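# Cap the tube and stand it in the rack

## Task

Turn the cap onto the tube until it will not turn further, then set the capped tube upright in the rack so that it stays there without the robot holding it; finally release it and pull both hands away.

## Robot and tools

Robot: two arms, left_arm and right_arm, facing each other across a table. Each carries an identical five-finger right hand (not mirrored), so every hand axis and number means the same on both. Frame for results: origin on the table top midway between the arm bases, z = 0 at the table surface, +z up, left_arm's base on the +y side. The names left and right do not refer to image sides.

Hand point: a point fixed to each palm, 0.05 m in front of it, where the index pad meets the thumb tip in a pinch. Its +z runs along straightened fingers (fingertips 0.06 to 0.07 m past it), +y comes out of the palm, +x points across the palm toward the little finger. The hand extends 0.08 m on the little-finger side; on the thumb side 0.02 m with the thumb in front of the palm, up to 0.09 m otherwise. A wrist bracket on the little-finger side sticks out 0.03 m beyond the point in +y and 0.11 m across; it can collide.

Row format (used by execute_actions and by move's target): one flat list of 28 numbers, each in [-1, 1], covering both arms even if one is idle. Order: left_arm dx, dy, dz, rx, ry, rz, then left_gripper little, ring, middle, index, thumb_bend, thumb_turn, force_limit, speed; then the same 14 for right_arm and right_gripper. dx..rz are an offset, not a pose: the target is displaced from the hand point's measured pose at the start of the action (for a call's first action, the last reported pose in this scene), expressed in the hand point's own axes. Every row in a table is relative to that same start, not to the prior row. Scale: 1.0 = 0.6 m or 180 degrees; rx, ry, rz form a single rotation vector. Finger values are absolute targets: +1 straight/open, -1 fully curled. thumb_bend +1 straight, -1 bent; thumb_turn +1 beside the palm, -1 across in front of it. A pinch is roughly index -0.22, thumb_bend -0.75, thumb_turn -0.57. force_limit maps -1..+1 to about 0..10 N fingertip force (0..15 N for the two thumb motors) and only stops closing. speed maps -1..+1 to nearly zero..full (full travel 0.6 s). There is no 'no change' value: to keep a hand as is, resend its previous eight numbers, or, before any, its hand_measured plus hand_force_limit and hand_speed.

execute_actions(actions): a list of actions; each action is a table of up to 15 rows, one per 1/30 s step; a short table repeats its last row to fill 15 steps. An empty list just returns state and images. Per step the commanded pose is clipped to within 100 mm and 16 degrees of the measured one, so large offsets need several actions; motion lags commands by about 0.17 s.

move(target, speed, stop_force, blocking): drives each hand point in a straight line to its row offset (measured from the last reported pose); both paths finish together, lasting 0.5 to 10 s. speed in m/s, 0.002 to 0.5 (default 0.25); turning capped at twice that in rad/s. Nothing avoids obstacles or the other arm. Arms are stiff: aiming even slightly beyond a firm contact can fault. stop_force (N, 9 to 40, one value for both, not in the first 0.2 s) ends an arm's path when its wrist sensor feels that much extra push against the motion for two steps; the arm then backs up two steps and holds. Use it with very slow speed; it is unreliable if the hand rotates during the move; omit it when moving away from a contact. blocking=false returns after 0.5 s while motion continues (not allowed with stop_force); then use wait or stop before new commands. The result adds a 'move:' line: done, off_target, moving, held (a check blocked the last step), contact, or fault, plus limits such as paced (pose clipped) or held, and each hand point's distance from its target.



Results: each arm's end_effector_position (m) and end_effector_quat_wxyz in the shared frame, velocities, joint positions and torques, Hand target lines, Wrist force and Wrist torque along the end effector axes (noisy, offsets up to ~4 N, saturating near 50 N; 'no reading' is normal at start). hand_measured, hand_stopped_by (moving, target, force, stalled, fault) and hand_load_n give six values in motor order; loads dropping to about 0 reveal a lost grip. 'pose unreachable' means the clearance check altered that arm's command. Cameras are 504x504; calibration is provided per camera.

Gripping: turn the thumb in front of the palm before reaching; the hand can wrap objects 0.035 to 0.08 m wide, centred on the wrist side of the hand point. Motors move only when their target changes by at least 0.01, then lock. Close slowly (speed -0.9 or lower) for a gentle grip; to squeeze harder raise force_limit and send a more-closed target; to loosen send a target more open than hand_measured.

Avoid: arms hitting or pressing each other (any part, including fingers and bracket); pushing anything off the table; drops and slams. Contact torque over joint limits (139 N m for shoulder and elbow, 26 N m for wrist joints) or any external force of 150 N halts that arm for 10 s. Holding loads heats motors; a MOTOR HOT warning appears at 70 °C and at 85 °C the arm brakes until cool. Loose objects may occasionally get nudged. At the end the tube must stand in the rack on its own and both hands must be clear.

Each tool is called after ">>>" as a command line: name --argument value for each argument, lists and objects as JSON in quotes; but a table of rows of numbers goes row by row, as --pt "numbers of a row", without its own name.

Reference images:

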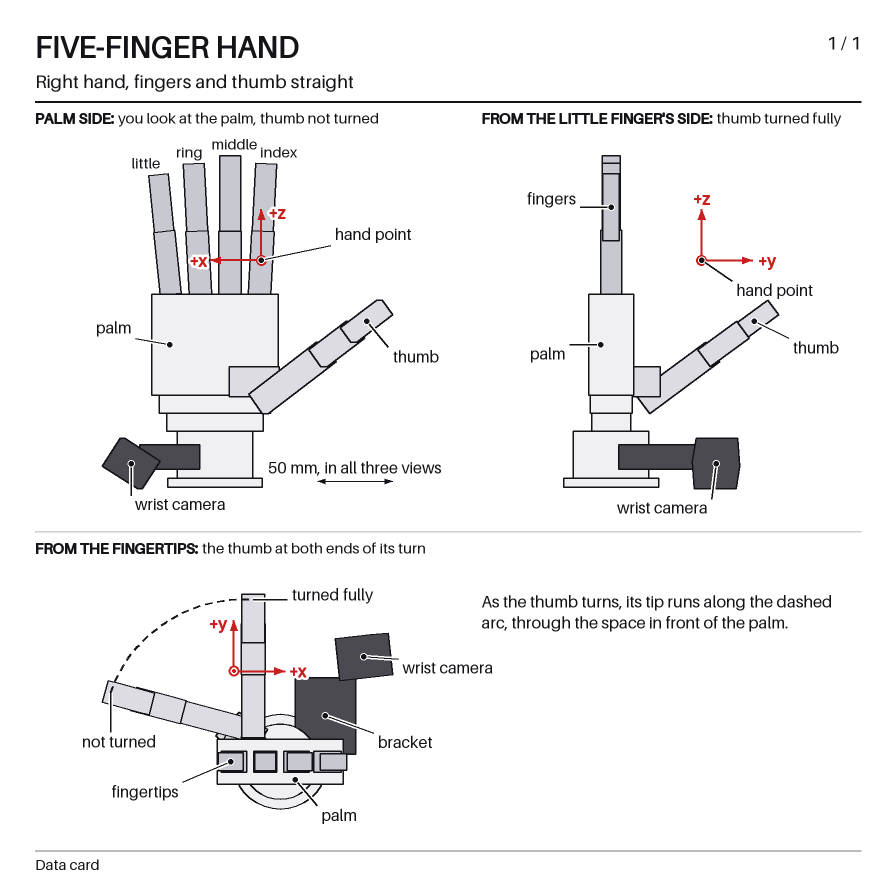

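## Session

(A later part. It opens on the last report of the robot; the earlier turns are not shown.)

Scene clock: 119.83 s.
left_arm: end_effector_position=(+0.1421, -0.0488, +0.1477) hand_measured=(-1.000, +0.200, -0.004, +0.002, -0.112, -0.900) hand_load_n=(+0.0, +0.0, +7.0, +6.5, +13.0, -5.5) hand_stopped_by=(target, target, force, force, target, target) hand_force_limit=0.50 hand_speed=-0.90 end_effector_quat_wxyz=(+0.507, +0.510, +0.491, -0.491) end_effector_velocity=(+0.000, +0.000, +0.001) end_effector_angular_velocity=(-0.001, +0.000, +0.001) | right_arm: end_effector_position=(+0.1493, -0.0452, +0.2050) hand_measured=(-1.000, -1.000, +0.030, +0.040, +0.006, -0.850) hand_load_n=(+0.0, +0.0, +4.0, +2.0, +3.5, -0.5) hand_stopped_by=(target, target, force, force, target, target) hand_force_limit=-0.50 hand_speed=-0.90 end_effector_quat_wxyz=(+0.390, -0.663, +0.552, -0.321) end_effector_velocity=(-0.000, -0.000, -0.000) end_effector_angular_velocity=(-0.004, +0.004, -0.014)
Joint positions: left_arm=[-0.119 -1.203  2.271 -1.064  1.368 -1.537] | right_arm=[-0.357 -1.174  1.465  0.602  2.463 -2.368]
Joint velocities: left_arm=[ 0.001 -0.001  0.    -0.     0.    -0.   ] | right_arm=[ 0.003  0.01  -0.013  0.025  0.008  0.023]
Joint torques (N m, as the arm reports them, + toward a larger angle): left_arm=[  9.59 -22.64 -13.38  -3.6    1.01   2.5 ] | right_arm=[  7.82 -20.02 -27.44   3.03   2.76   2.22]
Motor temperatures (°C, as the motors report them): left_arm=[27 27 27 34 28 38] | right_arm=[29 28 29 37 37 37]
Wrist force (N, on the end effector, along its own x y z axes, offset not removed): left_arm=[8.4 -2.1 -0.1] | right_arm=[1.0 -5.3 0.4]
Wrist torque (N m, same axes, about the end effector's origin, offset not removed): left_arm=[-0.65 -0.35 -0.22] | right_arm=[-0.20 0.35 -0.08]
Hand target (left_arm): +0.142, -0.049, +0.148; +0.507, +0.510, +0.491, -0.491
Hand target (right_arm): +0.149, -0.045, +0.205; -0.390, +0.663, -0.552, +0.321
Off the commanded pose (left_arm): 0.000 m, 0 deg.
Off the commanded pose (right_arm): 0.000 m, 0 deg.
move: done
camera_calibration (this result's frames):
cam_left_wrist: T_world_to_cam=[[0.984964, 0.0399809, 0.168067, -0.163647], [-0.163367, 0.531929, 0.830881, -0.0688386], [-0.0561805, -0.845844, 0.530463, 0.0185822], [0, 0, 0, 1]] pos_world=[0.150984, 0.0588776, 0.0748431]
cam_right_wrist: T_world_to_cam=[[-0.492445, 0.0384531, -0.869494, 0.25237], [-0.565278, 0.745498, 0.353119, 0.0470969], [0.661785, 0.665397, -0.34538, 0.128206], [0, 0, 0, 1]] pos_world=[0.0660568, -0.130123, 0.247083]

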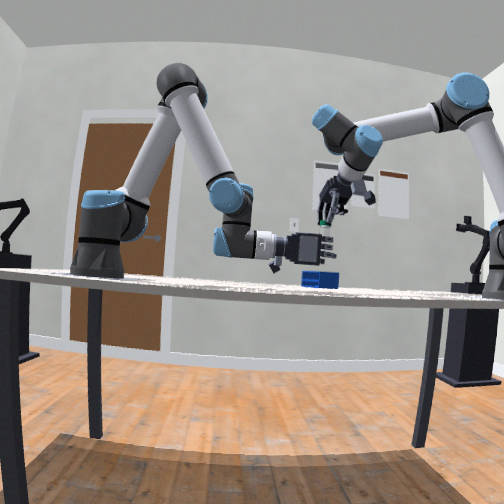

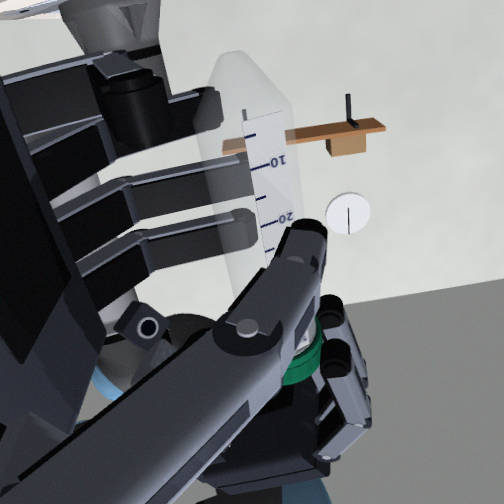

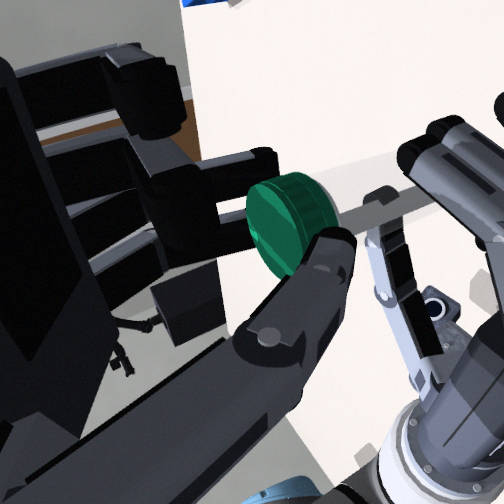

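>>> execute_actions --actions '[[[0,0,0,0,0,0,-1,0.2,-0.65,-0.65,-0.12,-0.9,0.5,-0.9,0,0,0,0,0,0,-1,-1,0.15,0.15,0.2,-0.85,0.2,-0.3]]]'

>>> move --target '[0,0.0015,0,0,0,0.007,-1,0.2,-0.65,-0.65,-0.12,-0.9,0.5,-0.9,0.0093,0.0048,-0.0137,0,-0.4355,-0.2455,-1,-1,0.15,0.15,0.2,-0.85,0.2,-0.3]' --speed 0.35

>>> zoom_image --camera "cam_low" --region '[312, 212, 342, 242]'

>>> execute_actions --actions '[[[0,0,0,0,0,0,-1,0.2,-0.65,-0.65,-0.12,-0.9,0.5,-0.9,0,0,0,0,0,0,-1,-1,0.05,0.05,0.0,-0.85,-0.5,-0.3]],[[0,0,0,0,0,0,-1,0.2,-0.65,-0.65,-0.12,-0.9,0.5,-0.9,0,0,0,0,0,0,-1,-1,-0.7,-0.7,0,-0.85,-0.5,-0.9]],[[0,0,0,0,0,0,-1,0.2,-0.65,-0.65,-0.12,-0.9,0.5,-0.9,0,0.002,0.0011,0,0,0,-1,-1,-0.7,-0.7,0,-0.85,-0.5,-0.9]]]'

>>> move --target '[0,0,0,0,0,0,-1,0.2,-0.65,-0.65,-0.12,-0.9,0.5,-0.9,0.0142,-0.0033,0.0087,0,0.4355,0.2455,-1,-1,-0.7,-0.7,0,-0.85,-0.5,-0.9]' --speed 0.2

>>> zoom_image --camera "cam_left_wrist" --region '[260, 300, 350, 400]'

Scene clock: 120.97 s.
left_arm: end_effector_position=(+0.1421, -0.0488, +0.1477) hand_measured=(-1.000, +0.200, -0.004, +0.002, -0.112, -0.900) hand_load_n=(+0.0, +0.0, +6.5, +9.0, +13.0, -2.0) hand_stopped_by=(target, target, force, force, target, target) hand_force_limit=0.50 hand_speed=-0.90 end_effector_quat_wxyz=(+0.507, +0.510, +0.491, -0.491) end_effector_velocity=(-0.000, +0.000, +0.000) end_effector_angular_velocity=(+0.000, -0.001, +0.000) | right_arm: end_effector_position=(+0.1493, -0.0451, +0.2049) hand_measured=(-1.000, -1.000, +0.150, +0.150, +0.200, -0.850) hand_load_n=(+0.0, +0.0, +0.0, +0.0, +0.0, +0.0) hand_stopped_by=(target, target, target, target, target, target) hand_force_limit=0.20 hand_speed=-0.30 end_effector_quat_wxyz=(+0.390, -0.663, +0.552, -0.321) end_effector_velocity=(-0.000, -0.000, +0.000) end_effector_angular_velocity=(+0.001, +0.000, -0.000)
Joint positions: left_arm=[-0.119 -1.203  2.271 -1.064  1.368 -1.537] | right_arm=[-0.357 -1.174  1.465  0.602  2.463 -2.368]
Joint velocities: left_arm=[-0.    -0.     0.     0.    -0.     0.001] | right_arm=[-0.    -0.001  0.    -0.    -0.     0.001]
Joint torques (N m, as the arm reports them, + toward a larger angle): left_arm=[  8.1  -22.71 -13.21  -3.07   1.05   2.69] | right_arm=[ -8.71 -43.33  -6.95  -0.55  -1.55  -2.36]
Motor temperatures (°C, as the motors report them): left_arm=[27 27 27 34 28 38] | right_arm=[29 28 29 37 37 37]
Wrist force (N, on the end effector, along its own x y z axes, offset not removed): left_arm=[1.6 -0.9 1.6] | right_arm=[2.9 -0.3 2.3]
Wrist torque (N m, same axes, about the end effector's origin, offset not removed): left_arm=[-0.47 -0.44 0.02] | right_arm=[-0.04 -0.41 -0.07]
Hand target (left_arm): +0.142, -0.049, +0.148; +0.507, +0.510, +0.491, -0.491
Hand target (right_arm): +0.149, -0.045, +0.205; -0.390, +0.663, -0.552, +0.321
Off the commanded pose (left_arm): 0.000 m, 0 deg.
Off the commanded pose (right_arm): 0.000 m, 0 deg.
camera_calibration (this result's frames):
cam_left_wrist: T_world_to_cam=[[0.984965, 0.0399823, 0.168065, -0.163646], [-0.163365, 0.531936, 0.830876, -0.0688393], [-0.0561796, -0.84584, 0.53047, 0.0185795], [0, 0, 0, 1]] pos_world=[0.150984, 0.0588764, 0.0748442]
cam_right_wrist: T_world_to_cam=[[-0.492464, 0.0384075, -0.869485, 0.252338], [-0.565262, 0.745525, 0.353088, 0.0471037], [0.661784, 0.66537, -0.345434, 0.128204], [0, 0, 0, 1]] pos_world=[0.0660498, -0.130112, 0.247058]

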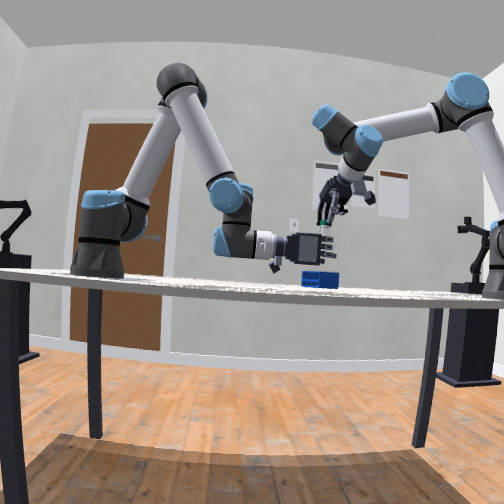

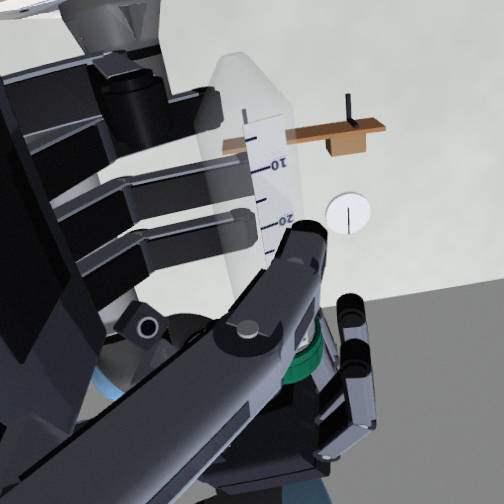

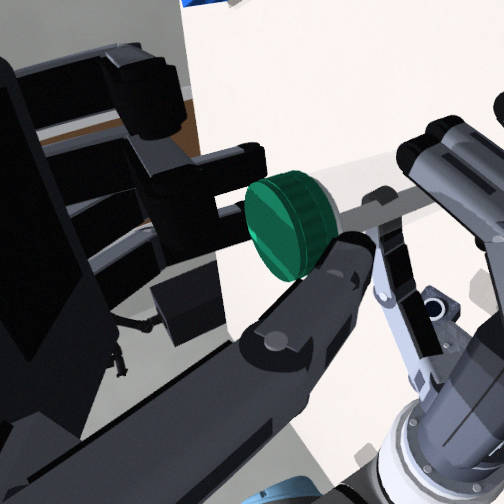

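Scene clock: 123.87 s.
left_arm: end_effector_position=(+0.1430, -0.0488, +0.1478) hand_measured=(-1.000, +0.200, -0.004, +0.002, -0.112, -0.900) hand_load_n=(+0.0, +0.0, +6.5, +9.0, +13.0, -2.0) hand_stopped_by=(target, target, force, force, target, target) hand_force_limit=0.50 hand_speed=-0.90 end_effector_quat_wxyz=(+0.512, +0.516, +0.486, -0.486) end_effector_velocity=(+0.000, -0.000, -0.000) end_effector_angular_velocity=(+0.000, -0.000, +0.000) | right_arm: end_effector_position=(+0.1422, -0.0523, +0.2065) hand_measured=(-1.000, -1.000, +0.150, +0.150, +0.200, -0.850) hand_load_n=(+0.0, +0.0, +0.0, +0.0, +0.0, +0.0) hand_stopped_by=(target, target, target, target, target, target) hand_force_limit=0.20 hand_speed=-0.30 end_effector_quat_wxyz=(-0.505, +0.858, +0.080, -0.045) end_effector_velocity=(-0.000, -0.000, -0.001) end_effector_angular_velocity=(-0.006, -0.001, +0.013)
Joint positions: left_arm=[-0.114 -1.199  2.27  -1.067  1.373 -1.515] | right_arm=[-0.974 -1.3    1.628  0.538  0.691 -3.883]
Joint velocities: left_arm=[ 0.     0.001 -0.    -0.     0.     0.   ] | right_arm=[ 0.     0.009 -0.01   0.019 -0.004 -0.02 ]
Joint torques (N m, as the arm reports them, + toward a larger angle): left_arm=[ 10.13 -16.83 -24.14  -3.6    1.63   2.72] | right_arm=[ -9.54 -21.07 -30.04   3.19  -3.46  -2.29]
Motor temperatures (°C, as the motors report them): left_arm=[27 27 27 34 28 38] | right_arm=[29 28 29 37 37 37]
Wrist force (N, on the end effector, along its own x y z axes, offset not removed): left_arm=[0.6 -0.8 1.5] | right_arm=[0.5 1.1 -0.7]
Wrist torque (N m, same axes, about the end effector's origin, offset not removed): left_arm=[-0.47 -0.29 -0.09] | right_arm=[0.41 0.08 0.23]
Hand target (left_arm): +0.143, -0.049, +0.148; +0.512, +0.516, +0.486, -0.486
Hand target (right_arm): +0.142, -0.052, +0.206; -0.505, +0.858, +0.081, -0.045
Off the commanded pose (left_arm): 0.000 m, 0 deg.
Off the commanded pose (right_arm): 0.000 m, 0 deg.
move: done
camera_calibration (this result's frames):
cam_left_wrist: T_world_to_cam=[[0.981032, 0.0399126, 0.189694, -0.167181], [-0.181562, 0.532018, 0.827038, -0.0655494], [-0.0679112, -0.845792, 0.529173, 0.0204833], [0, 0, 0, 1]] pos_world=[0.153499, 0.0588707, 0.0750857]
cam_right_wrist: T_world_to_cam=[[-0.0319595, -0.487922, -0.872302, 0.158012], [-0.749236, -0.565949, 0.344015, 0.00732562], [-0.661531, 0.664555, -0.347482, 0.326712], [0, 0, 0, 1]] pos_world=[0.226669, -0.135875, 0.248841]

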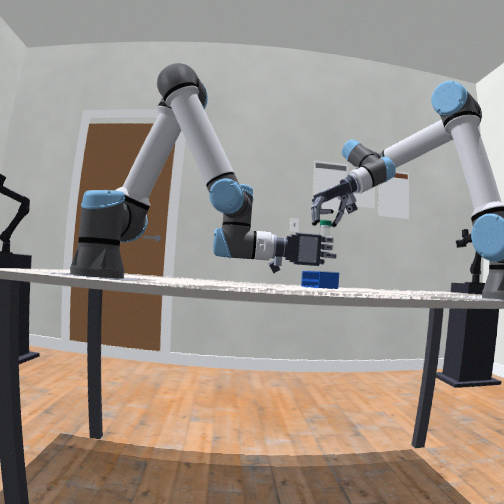

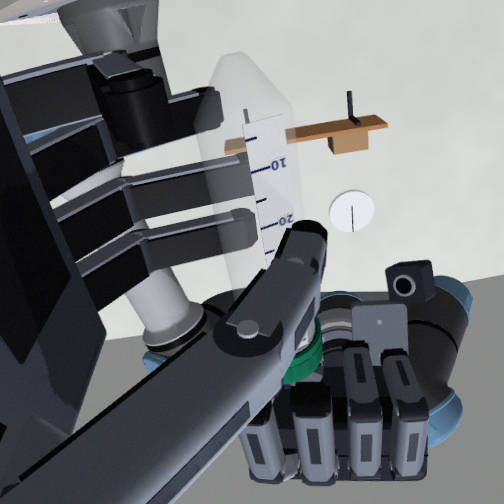

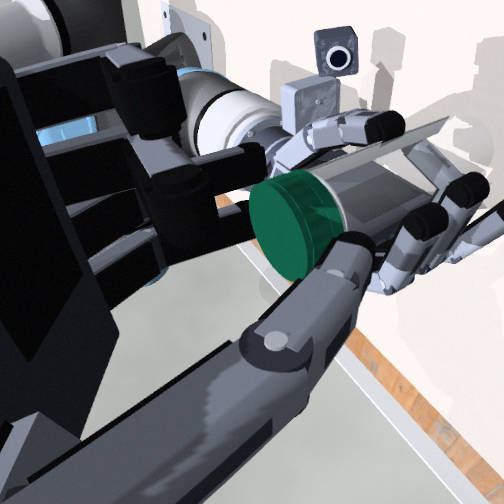

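Region (312, 212, 342, 242) of cam_low's 504x504 image, scaled by 16.800, with more detail than that image has.

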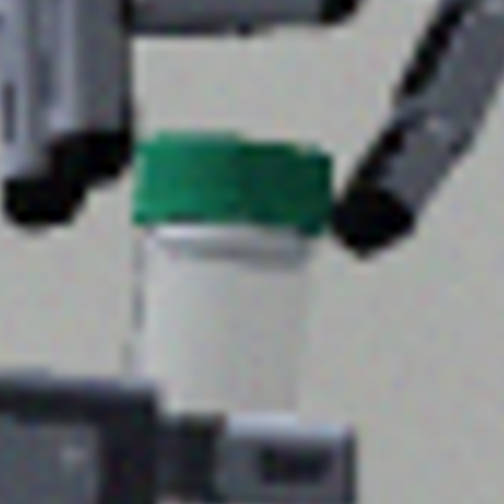

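Scene clock: 125.37 s.
left_arm: end_effector_position=(+0.1430, -0.0488, +0.1477) hand_measured=(-1.000, +0.200, -0.004, +0.002, -0.112, -0.900) hand_load_n=(+0.0, +0.0, +7.0, +7.5, +13.0, -4.0) hand_stopped_by=(target, target, force, force, target, target) hand_force_limit=0.50 hand_speed=-0.90 end_effector_quat_wxyz=(+0.512, +0.516, +0.486, -0.486) end_effector_velocity=(-0.000, -0.000, +0.001) end_effector_angular_velocity=(-0.001, +0.001, -0.001) | right_arm: end_effector_position=(+0.1422, -0.0523, +0.2051) hand_measured=(-1.000, -1.000, +0.034, +0.034, +0.006, -0.850) hand_load_n=(+0.0, +0.0, +3.0, +3.0, +5.0, +0.5) hand_stopped_by=(target, target, force, force, target, target) hand_force_limit=-0.50 hand_speed=-0.90 end_effector_quat_wxyz=(-0.505, +0.858, +0.080, -0.045) end_effector_velocity=(+0.000, -0.000, -0.000) end_effector_angular_velocity=(-0.001, +0.000, -0.001)
Joint positions: left_arm=[-0.114 -1.199  2.27  -1.067  1.373 -1.515] | right_arm=[-0.974 -1.299  1.631  0.535  0.691 -3.883]
Joint velocities: left_arm=[-0.    -0.001 -0.     0.     0.    -0.001] | right_arm=[-0.     0.     0.    -0.     0.001  0.   ]
Joint torques (N m, as the arm reports them, + toward a larger angle): left_arm=[ 10.74 -22.86 -23.55  -3.47   1.44   2.43] | right_arm=[ -8.7  -17.42  -5.5   -0.74  -0.33   0.59]
Motor temperatures (°C, as the motors report them): left_arm=[27 27 27 34 28 38] | right_arm=[29 28 29 37 37 37]
Wrist force (N, on the end effector, along its own x y z axes, offset not removed): left_arm=[4.5 -2.9 -0.5] | right_arm=[4.5 -3.6 -5.3]
Wrist torque (N m, same axes, about the end effector's origin, offset not removed): left_arm=[-0.63 -0.35 -0.09] | right_arm=[-0.01 -0.19 0.12]
Hand target (left_arm): +0.143, -0.049, +0.148; +0.512, +0.516, +0.486, -0.486
Hand target (right_arm): +0.142, -0.052, +0.205; -0.505, +0.858, +0.080, -0.045
Off the commanded pose (left_arm): 0.000 m, 0 deg.
Off the commanded pose (right_arm): 0.000 m, 0 deg.
camera_calibration (this result's frames):
cam_left_wrist: T_world_to_cam=[[0.98103, 0.0398998, 0.189706, -0.167177], [-0.181567, 0.531993, 0.827053, -0.0655353], [-0.067923, -0.845808, 0.529146, 0.0204984], [0, 0, 0, 1]] pos_world=[0.153499, 0.0588724, 0.0750691]
cam_right_wrist: T_world_to_cam=[[-0.0319733, -0.487922, -0.872302, 0.15684], [-0.749236, -0.565945, 0.344023, 0.00779514], [-0.661531, 0.664559, -0.347473, 0.326252], [0, 0, 0, 1]] pos_world=[0.226681, -0.135877, 0.247493]

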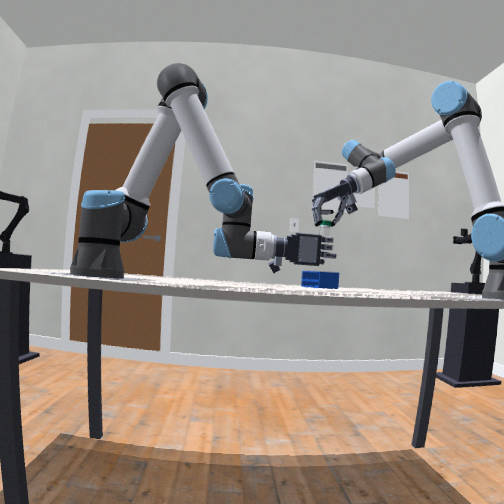

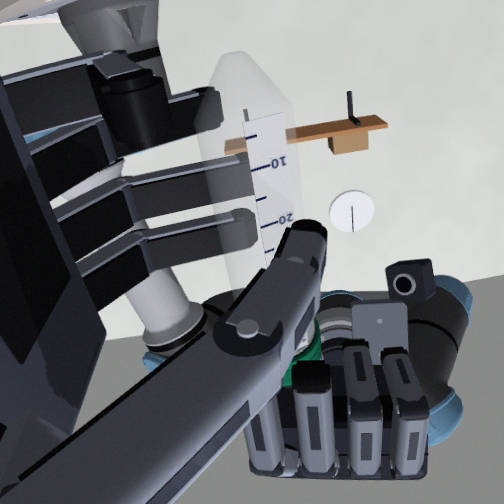

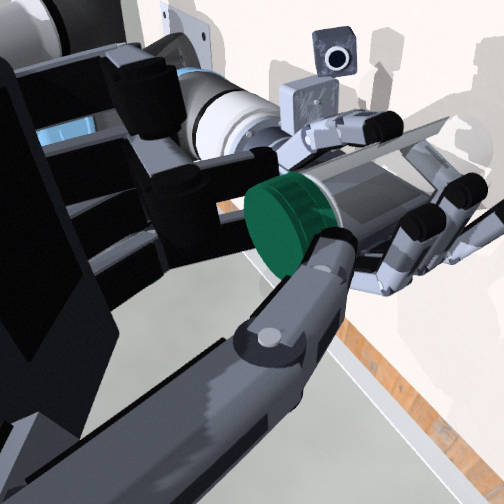

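Scene clock: 129.83 s.
left_arm: end_effector_position=(+0.1430, -0.0488, +0.1477) hand_measured=(-1.000, +0.200, -0.004, +0.002, -0.112, -0.900) hand_load_n=(+0.0, +0.0, +6.5, +7.0, +13.5, -4.5) hand_stopped_by=(target, target, force, force, target, target) hand_force_limit=0.50 hand_speed=-0.90 end_effector_quat_wxyz=(+0.512, +0.516, +0.486, -0.486) end_effector_velocity=(-0.000, -0.000, -0.000) end_effector_angular_velocity=(-0.000, +0.000, -0.000) | right_arm: end_effector_position=(+0.1493, -0.0452, +0.2044) hand_measured=(-1.000, -1.000, +0.034, +0.034, +0.006, -0.850) hand_load_n=(+0.0, +0.0, +2.0, +3.5, +4.0, -0.5) hand_stopped_by=(target, target, force, force, target, target) hand_force_limit=-0.50 hand_speed=-0.90 end_effector_quat_wxyz=(+0.391, -0.663, +0.552, -0.321) end_effector_velocity=(-0.000, +0.001, -0.001) end_effector_angular_velocity=(-0.000, +0.006, -0.014)
Joint positions: left_arm=[-0.114 -1.199  2.27  -1.067  1.373 -1.515] | right_arm=[-0.357 -1.175  1.467  0.599  2.463 -2.368]
Joint velocities: left_arm=[-0.  0.  0. -0.  0. -0.] | right_arm=[ 0.003  0.011 -0.013  0.023  0.006  0.026]
Joint torques (N m, as the arm reports them, + toward a larger angle): left_arm=[  6.75 -21.64 -22.9   -3.29   1.39   2.65] | right_arm=[  8.35 -22.68 -29.12   3.18   3.53   2.32]
Motor temperatures (°C, as the motors report them): left_arm=[27 27 27 34 28 38] | right_arm=[29 28 29 37 37 37]
Wrist force (N, on the end effector, along its own x y z axes, offset not removed): left_arm=[5.4 0.4 1.1] | right_arm=[0.9 -4.0 -7.1]
Wrist torque (N m, same axes, about the end effector's origin, offset not removed): left_arm=[-0.48 -0.40 -0.11] | right_arm=[0.26 0.33 0.08]
Hand target (left_arm): +0.143, -0.049, +0.148; +0.512, +0.516, +0.486, -0.486
Hand target (right_arm): +0.149, -0.045, +0.204; -0.390, +0.663, -0.552, +0.321
Off the commanded pose (left_arm): 0.000 m, 0 deg.
Off the commanded pose (right_arm): 0.000 m, 0 deg.
move: done
camera_calibration (this result's frames):
cam_left_wrist: T_world_to_cam=[[0.98103, 0.0399034, 0.189706, -0.16718], [-0.18157, 0.531993, 0.827053, -0.0655349], [-0.0679199, -0.845808, 0.529146, 0.0204984], [0, 0, 0, 1]] pos_world=[0.153501, 0.0588728, 0.0750691]
cam_right_wrist: T_world_to_cam=[[-0.492031, 0.0391703, -0.869696, 0.251864], [-0.565594, 0.745058, 0.353542, 0.0472925], [0.661822, 0.665849, -0.344437, 0.127867], [0, 0, 0, 1]] pos_world=[0.0660484, -0.130241, 0.246367]

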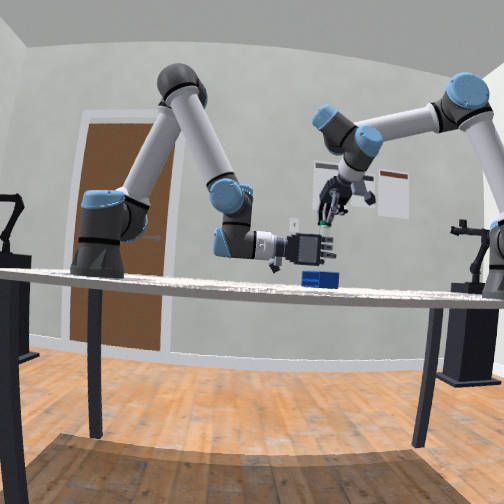

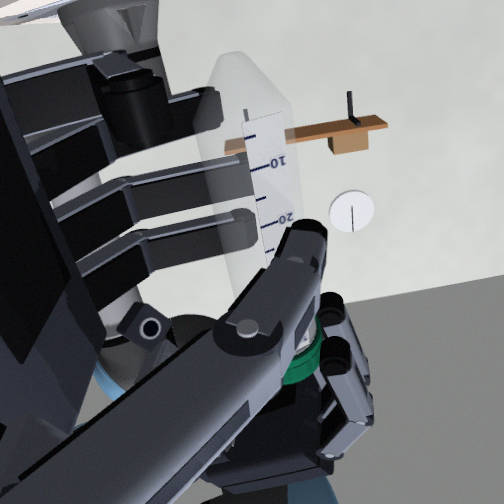

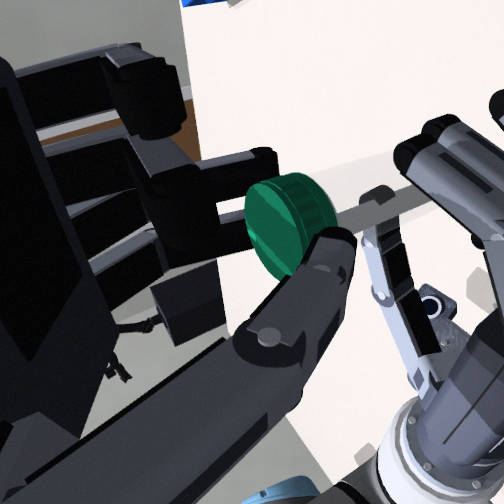

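Region (260, 300, 350, 400) of cam_left_wrist's 504x504 image, scaled by 5.040, with more detail than that image has; it fills the left 454 columns of this view, and the rest is white.

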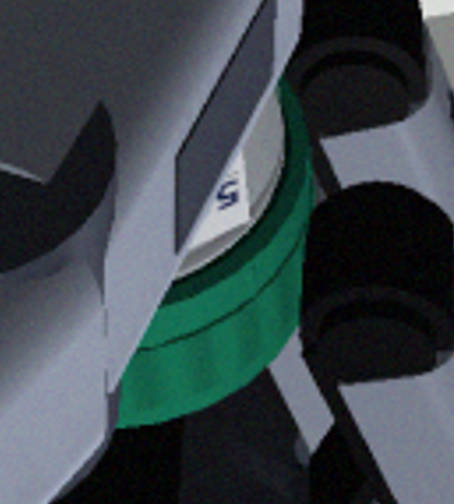

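>>> execute_actions --actions '[[[0,0,0,0,0,0,-1,0.2,-0.65,-0.65,-0.12,-0.9,0.5,-0.9,0,0,0,0,0,0,-1,-1,0.15,0.15,0.2,-0.85,0.2,-0.3]]]'

>>> move --target '[0,0,0,0,0,0,-1,0.2,-0.65,-0.65,-0.12,-0.9,0.5,-0.9,0.0093,0.0048,-0.0137,0,-0.4355,-0.2455,-1,-1,0.15,0.15,0.2,-0.85,0.2,-0.3]' --speed 0.35

>>> execute_actions --actions '[[[0,0,0,0,0,0,-1,0.2,-0.65,-0.65,-0.12,-0.9,0.5,-0.9,0,0,0,0,0,0,-1,-1,0.05,0.05,0,-0.85,-0.5,-0.3]],[[0,0,0,0,0,0,-1,0.2,-0.65,-0.65,-0.12,-0.9,0.5,-0.9,0,0,0,0,0,0,-1,-1,-0.7,-0.7,0,-0.85,-0.5,-0.9]],[[0,0,0,0,0,0,-1,0.2,-0.65,-0.65,-0.12,-0.9,0.5,-0.9,0,0.002,0.0011,0,0,0,-1,-1,-0.7,-0.7,0,-0.85,-0.5,-0.9]]]'

>>> move --target '[0,0,0,0,0,0,-1,0.2,-0.65,-0.65,-0.12,-0.9,0.5,-0.9,0.0142,-0.0033,0.0087,0,0.4355,0.2455,-1,-1,-0.7,-0.7,0,-0.85,-0.5,-0.9]' --speed 0.25

>>> zoom_image --camera "cam_low" --region '[307,205,347,245]'

Scene clock: 131.57 s.
left_arm: end_effector_position=(+0.1430, -0.0488, +0.1477) hand_measured=(-1.000, +0.200, -0.004, +0.002, -0.112, -0.900) hand_load_n=(+0.0, +0.0, +6.0, +8.5, +13.0, -2.0) hand_stopped_by=(target, target, force, force, target, target) hand_force_limit=0.50 hand_speed=-0.90 end_effector_quat_wxyz=(+0.512, +0.516, +0.486, -0.486) end_effector_velocity=(-0.000, -0.000, +0.000) end_effector_angular_velocity=(-0.000, -0.000, -0.001) | right_arm: end_effector_position=(+0.1493, -0.0452, +0.2043) hand_measured=(-1.000, -1.000, +0.150, +0.150, +0.200, -0.850) hand_load_n=(+0.0, +0.0, +0.0, +0.0, +0.0, +0.0) hand_stopped_by=(target, target, target, target, target, target) hand_force_limit=0.20 hand_speed=-0.30 end_effector_quat_wxyz=(+0.391, -0.663, +0.552, -0.321) end_effector_velocity=(+0.000, -0.000, +0.001) end_effector_angular_velocity=(+0.002, +0.000, -0.001)
Joint positions: left_arm=[-0.114 -1.199  2.27  -1.067  1.373 -1.515] | right_arm=[-0.357 -1.175  1.467  0.599  2.463 -2.368]
Joint velocities: left_arm=[-0.001  0.    -0.    -0.     0.     0.   ] | right_arm=[-0.001 -0.001  0.     0.    -0.     0.001]
Joint torques (N m, as the arm reports them, + toward a larger angle): left_arm=[  7.66 -21.43 -22.23  -3.34   1.54   2.65] | right_arm=[ -8.74 -43.46  -6.55  -0.47  -1.61  -2.4 ]
Motor temperatures (°C, as the motors report them): left_arm=[27 27 27 34 28 38] | right_arm=[29 28 29 37 37 37]
Wrist force (N, on the end effector, along its own x y z axes, offset not removed): left_arm=[1.1 -2.5 1.7] | right_arm=[-1.5 -3.0 -3.0]
Wrist torque (N m, same axes, about the end effector's origin, offset not removed): left_arm=[-0.73 -0.35 -0.06] | right_arm=[0.12 0.61 -0.11]
Hand target (left_arm): +0.143, -0.049, +0.148; +0.512, +0.516, +0.486, -0.486
Hand target (right_arm): +0.149, -0.045, +0.204; -0.391, +0.663, -0.552, +0.321
Off the commanded pose (left_arm): 0.000 m, 0 deg.
Off the commanded pose (right_arm): 0.000 m, 0 deg.
camera_calibration (this result's frames):
cam_left_wrist: T_world_to_cam=[[0.98103, 0.0399047, 0.189704, -0.167179], [-0.181569, 0.531997, 0.82705, -0.0655353], [-0.0679191, -0.845805, 0.529151, 0.0204945], [0, 0, 0, 1]] pos_world=[0.153501, 0.0588702, 0.0750709]
cam_right_wrist: T_world_to_cam=[[-0.492049, 0.0391302, -0.869688, 0.251834], [-0.565578, 0.745083, 0.353515, 0.0472976], [0.661822, 0.665823, -0.344486, 0.127865], [0, 0, 0, 1]] pos_world=[0.0660416, -0.13023, 0.246344]

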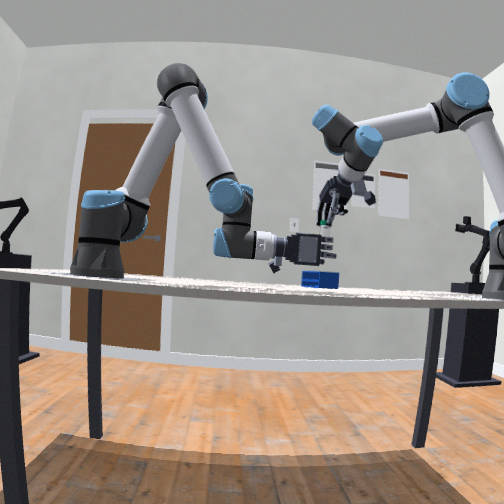

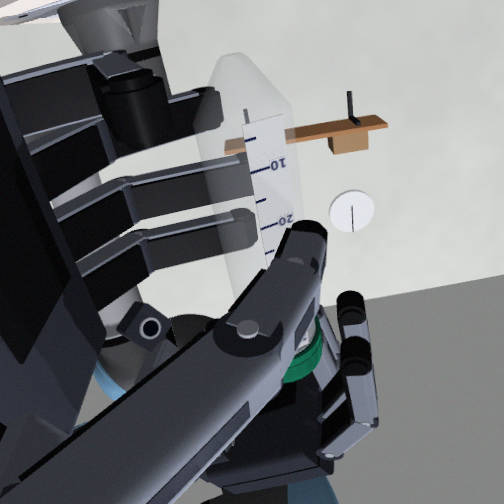

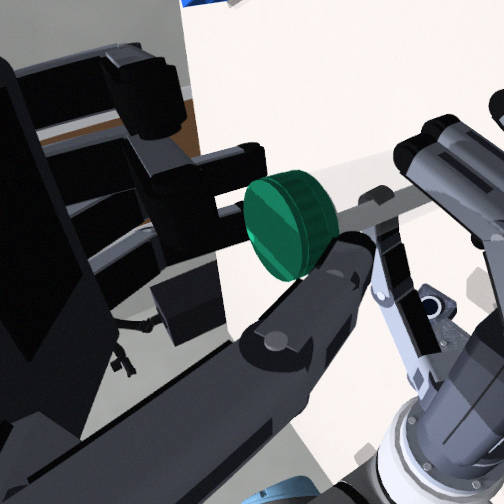

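Scene clock: 134.47 s.
left_arm: end_effector_position=(+0.1430, -0.0488, +0.1477) hand_measured=(-1.000, +0.200, -0.004, +0.002, -0.112, -0.900) hand_load_n=(+0.0, +0.0, +6.0, +8.5, +13.0, -2.0) hand_stopped_by=(target, target, force, force, target, target) hand_force_limit=0.50 hand_speed=-0.90 end_effector_quat_wxyz=(+0.512, +0.516, +0.486, -0.486) end_effector_velocity=(+0.000, +0.000, +0.000) end_effector_angular_velocity=(-0.000, +0.000, +0.001) | right_arm: end_effector_position=(+0.1422, -0.0523, +0.2059) hand_measured=(-1.000, -1.000, +0.150, +0.150, +0.200, -0.850) hand_load_n=(+0.0, +0.0, +0.0, +0.0, +0.0, +0.0) hand_stopped_by=(target, target, target, target, target, target) hand_force_limit=0.20 hand_speed=-0.30 end_effector_quat_wxyz=(-0.505, +0.858, +0.081, -0.045) end_effector_velocity=(-0.001, -0.000, -0.000) end_effector_angular_velocity=(-0.007, +0.004, +0.010)
Joint positions: left_arm=[-0.114 -1.199  2.27  -1.067  1.373 -1.515] | right_arm=[-0.974 -1.3    1.63   0.535  0.69  -3.884]
Joint velocities: left_arm=[ 0. -0.  0. -0. -0. -0.] | right_arm=[ 0.     0.009 -0.01   0.02  -0.005 -0.015]
Joint torques (N m, as the arm reports them, + toward a larger angle): left_arm=[  6.33 -22.03 -22.77  -3.41   1.53   2.49] | right_arm=[ -9.3  -20.75 -30.61   3.02  -3.7   -2.4 ]
Motor temperatures (°C, as the motors report them): left_arm=[27 27 27 34 28 38] | right_arm=[29 28 29 37 37 37]
Wrist force (N, on the end effector, along its own x y z axes, offset not removed): left_arm=[1.3 0.1 1.9] | right_arm=[-1.5 2.9 -0.6]
Wrist torque (N m, same axes, about the end effector's origin, offset not removed): left_arm=[-0.33 -0.41 0.03] | right_arm=[0.63 0.61 0.01]
Hand target (left_arm): +0.143, -0.049, +0.148; +0.512, +0.516, +0.486, -0.486
Hand target (right_arm): +0.142, -0.052, +0.206; -0.505, +0.858, +0.081, -0.045
Off the commanded pose (left_arm): 0.000 m, 0 deg.
Off the commanded pose (right_arm): 0.000 m, 0 deg.
move: done
camera_calibration (this result's frames):
cam_left_wrist: T_world_to_cam=[[0.98103, 0.0399045, 0.189704, -0.167179], [-0.181568, 0.531997, 0.82705, -0.0655353], [-0.0679192, -0.845805, 0.529151, 0.0204946], [0, 0, 0, 1]] pos_world=[0.153501, 0.0588703, 0.0750709]
cam_right_wrist: T_world_to_cam=[[-0.0314405, -0.487106, -0.872777, 0.15752], [-0.749294, -0.566418, 0.343117, 0.00766188], [-0.661491, 0.664754, -0.347177, 0.326486], [0, 0, 0, 1]] pos_world=[0.226661, -0.135964, 0.2482]

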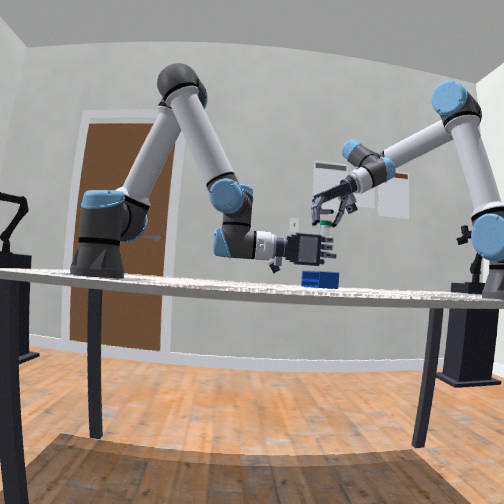

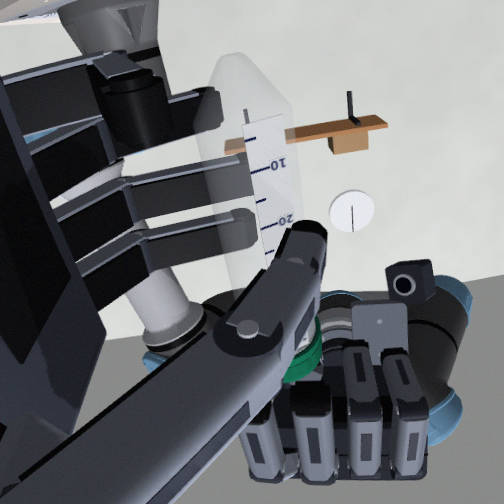

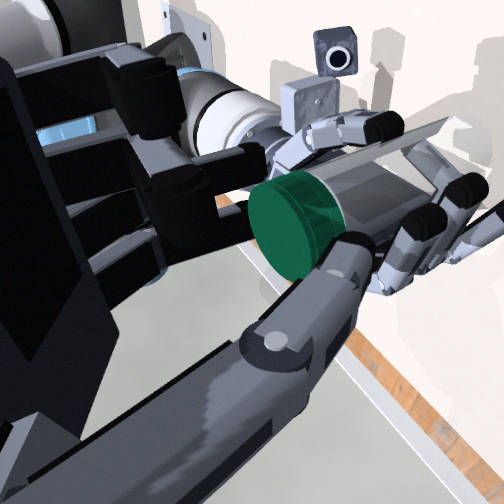

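Scene clock: 135.97 s.
left_arm: end_effector_position=(+0.1430, -0.0488, +0.1477) hand_measured=(-1.000, +0.200, -0.004, +0.002, -0.112, -0.900) hand_load_n=(+0.0, +0.0, +7.5, +7.5, +12.0, -5.0) hand_stopped_by=(target, target, force, force, target, target) hand_force_limit=0.50 hand_speed=-0.90 end_effector_quat_wxyz=(+0.512, +0.516, +0.486, -0.486) end_effector_velocity=(+0.000, +0.000, -0.000) end_effector_angular_velocity=(+0.000, -0.001, +0.001) | right_arm: end_effector_position=(+0.1422, -0.0523, +0.2045) hand_measured=(-1.000, -1.000, +0.034, +0.034, +0.006, -0.850) hand_load_n=(+0.0, +0.0, +3.5, +3.5, +4.0, +0.5) hand_stopped_by=(target, target, force, force, target, target) hand_force_limit=-0.50 hand_speed=-0.90 end_effector_quat_wxyz=(-0.505, +0.858, +0.081, -0.045) end_effector_velocity=(+0.000, +0.000, -0.001) end_effector_angular_velocity=(+0.001, -0.001, +0.001)
Joint positions: left_arm=[-0.114 -1.199  2.27  -1.067  1.373 -1.515] | right_arm=[-0.974 -1.299  1.633  0.532  0.69  -3.884]
Joint velocities: left_arm=[ 0.001  0.    -0.     0.    -0.     0.001] | right_arm=[-0.     0.001  0.    -0.002 -0.    -0.001]
Joint torques (N m, as the arm reports them, + toward a larger angle): left_arm=[  6.74 -22.18 -22.96  -3.04   1.49   2.53] | right_arm=[ -8.1  -14.24  -3.18  -0.51  -0.22   0.51]
Motor temperatures (°C, as the motors report them): left_arm=[27 27 27 34 28 38] | right_arm=[29 28 29 37 37 37]
Wrist force (N, on the end effector, along its own x y z axes, offset not removed): left_arm=[10.4 -2.9 1.9] | right_arm=[-0.9 -14.8 -5.7]
Wrist torque (N m, same axes, about the end effector's origin, offset not removed): left_arm=[-0.59 -0.26 -0.15] | right_arm=[-0.80 0.56 -0.30]
Hand target (left_arm): +0.143, -0.049, +0.148; +0.512, +0.516, +0.486, -0.486
Hand target (right_arm): +0.142, -0.052, +0.204; -0.505, +0.858, +0.081, -0.045
Off the commanded pose (left_arm): 0.000 m, 0 deg.
Off the commanded pose (right_arm): 0.000 m, 0 deg.
camera_calibration (this result's frames):
cam_left_wrist: T_world_to_cam=[[0.98103, 0.0399041, 0.189705, -0.167178], [-0.181569, 0.531995, 0.827051, -0.0655299], [-0.0679195, -0.845807, 0.529148, 0.0204978], [0, 0, 0, 1]] pos_world=[0.153501, 0.0588698, 0.0750648]
cam_right_wrist: T_world_to_cam=[[-0.0314445, -0.487099, -0.87278, 0.156351], [-0.749297, -0.566417, 0.343113, 0.00813296], [-0.661487, 0.66476, -0.347171, 0.326027], [0, 0, 0, 1]] pos_world=[0.226673, -0.135965, 0.246857]

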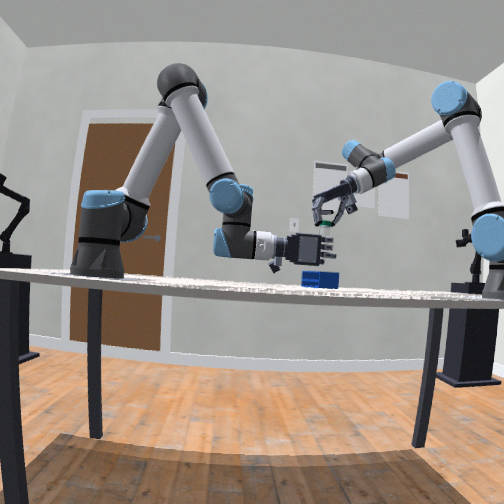

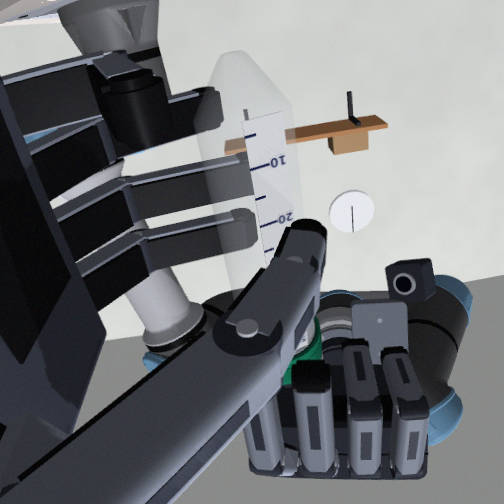

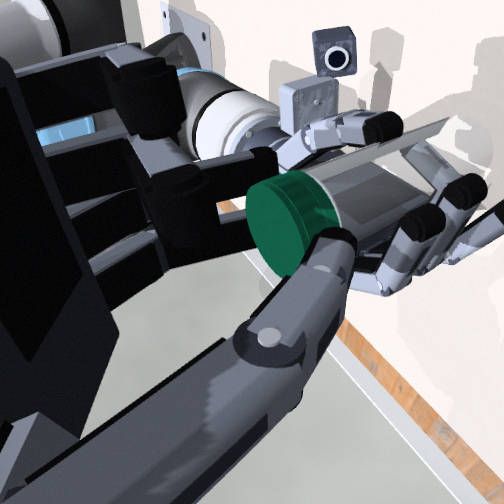

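Scene clock: 139.70 s.
left_arm: end_effector_position=(+0.1430, -0.0488, +0.1477) hand_measured=(-1.000, +0.200, -0.004, +0.002, -0.112, -0.900) hand_load_n=(+0.0, +0.0, +6.0, +7.5, +12.5, -3.5) hand_stopped_by=(target, target, force, force, target, target) hand_force_limit=0.50 hand_speed=-0.90 end_effector_quat_wxyz=(+0.512, +0.516, +0.486, -0.486) end_effector_velocity=(-0.000, -0.000, +0.002) end_effector_angular_velocity=(-0.003, -0.001, -0.000) | right_arm: end_effector_position=(+0.1493, -0.0453, +0.2038) hand_measured=(-1.000, -1.000, +0.036, +0.034, +0.006, -0.850) hand_load_n=(+0.0, +0.0, +3.0, +4.0, +3.5, -0.5) hand_stopped_by=(target, target, force, force, target, target) hand_force_limit=-0.50 hand_speed=-0.90 end_effector_quat_wxyz=(+0.391, -0.663, +0.552, -0.321) end_effector_velocity=(-0.000, +0.000, -0.000) end_effector_angular_velocity=(-0.002, +0.005, -0.013)
Joint positions: left_arm=[-0.114 -1.199  2.27  -1.067  1.373 -1.515] | right_arm=[-0.357 -1.175  1.469  0.596  2.463 -2.369]
Joint velocities: left_arm=[-0.    -0.003 -0.     0.     0.     0.001] | right_arm=[ 0.002  0.01  -0.013  0.024  0.006  0.023]
Joint torques (N m, as the arm reports them, + toward a larger angle): left_arm=[  5.76 -23.46 -22.69  -2.71   0.88   2.28] | right_arm=[  8.87 -21.37 -26.81   3.25   3.21   2.24]
Motor temperatures (°C, as the motors report them): left_arm=[27 27 27 34 28 38] | right_arm=[29 28 29 37 37 37]
Wrist force (N, on the end effector, along its own x y z axes, offset not removed): left_arm=[7.6 -1.7 1.4] | right_arm=[-0.7 -6.9 -7.1]
Wrist torque (N m, same axes, about the end effector's origin, offset not removed): left_arm=[-0.55 -0.35 -0.09] | right_arm=[-0.14 0.35 0.12]
Hand target (left_arm): +0.143, -0.049, +0.148; +0.512, +0.516, +0.486, -0.486
Hand target (right_arm): +0.149, -0.045, +0.204; -0.391, +0.663, -0.552, +0.321
Off the commanded pose (left_arm): 0.000 m, 0 deg.
Off the commanded pose (right_arm): 0.000 m, 0 deg.
move: done
camera_calibration (this result's frames):
cam_left_wrist: T_world_to_cam=[[0.98103, 0.0398992, 0.189705, -0.167177], [-0.181566, 0.531996, 0.827051, -0.0655304], [-0.0679236, -0.845806, 0.529149, 0.0204978], [0, 0, 0, 1]] pos_world=[0.1535, 0.0588694, 0.0750649]
cam_right_wrist: T_world_to_cam=[[-0.491541, 0.0399736, -0.869936, 0.251379], [-0.565911, 0.744613, 0.353972, 0.0474791], [0.661916, 0.666298, -0.343387, 0.127501], [0, 0, 0, 1]] pos_world=[0.0660372, -0.130356, 0.24566]

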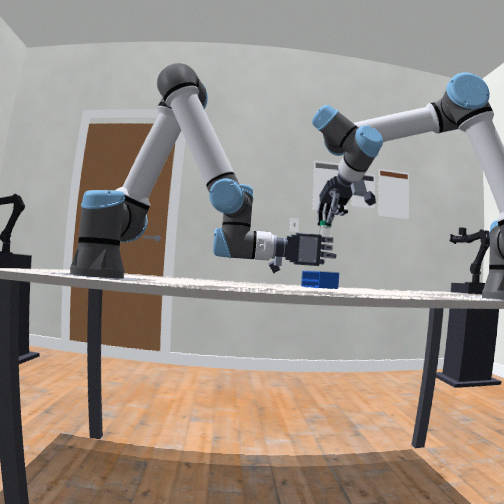

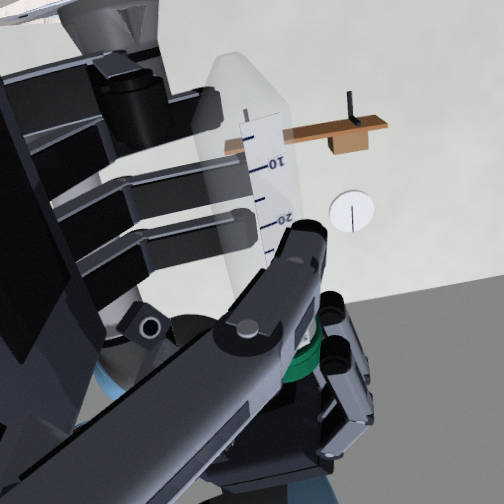

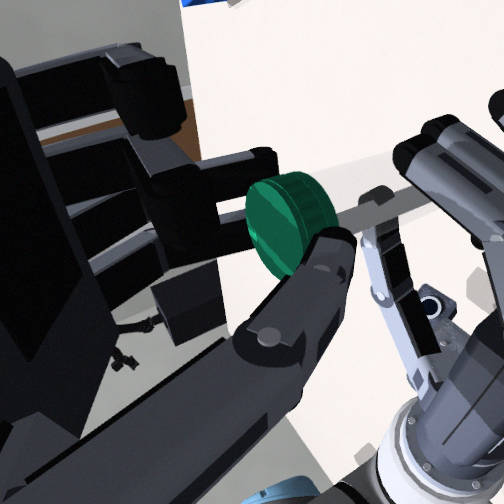

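Region (307, 205, 347, 245) of cam_low's 504x504 image, scaled by 12.600, with more detail than that image has.

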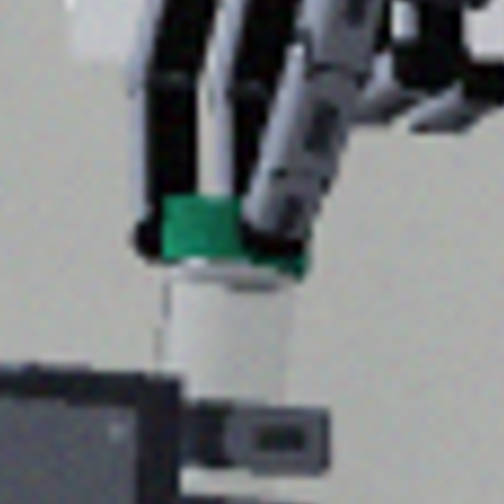

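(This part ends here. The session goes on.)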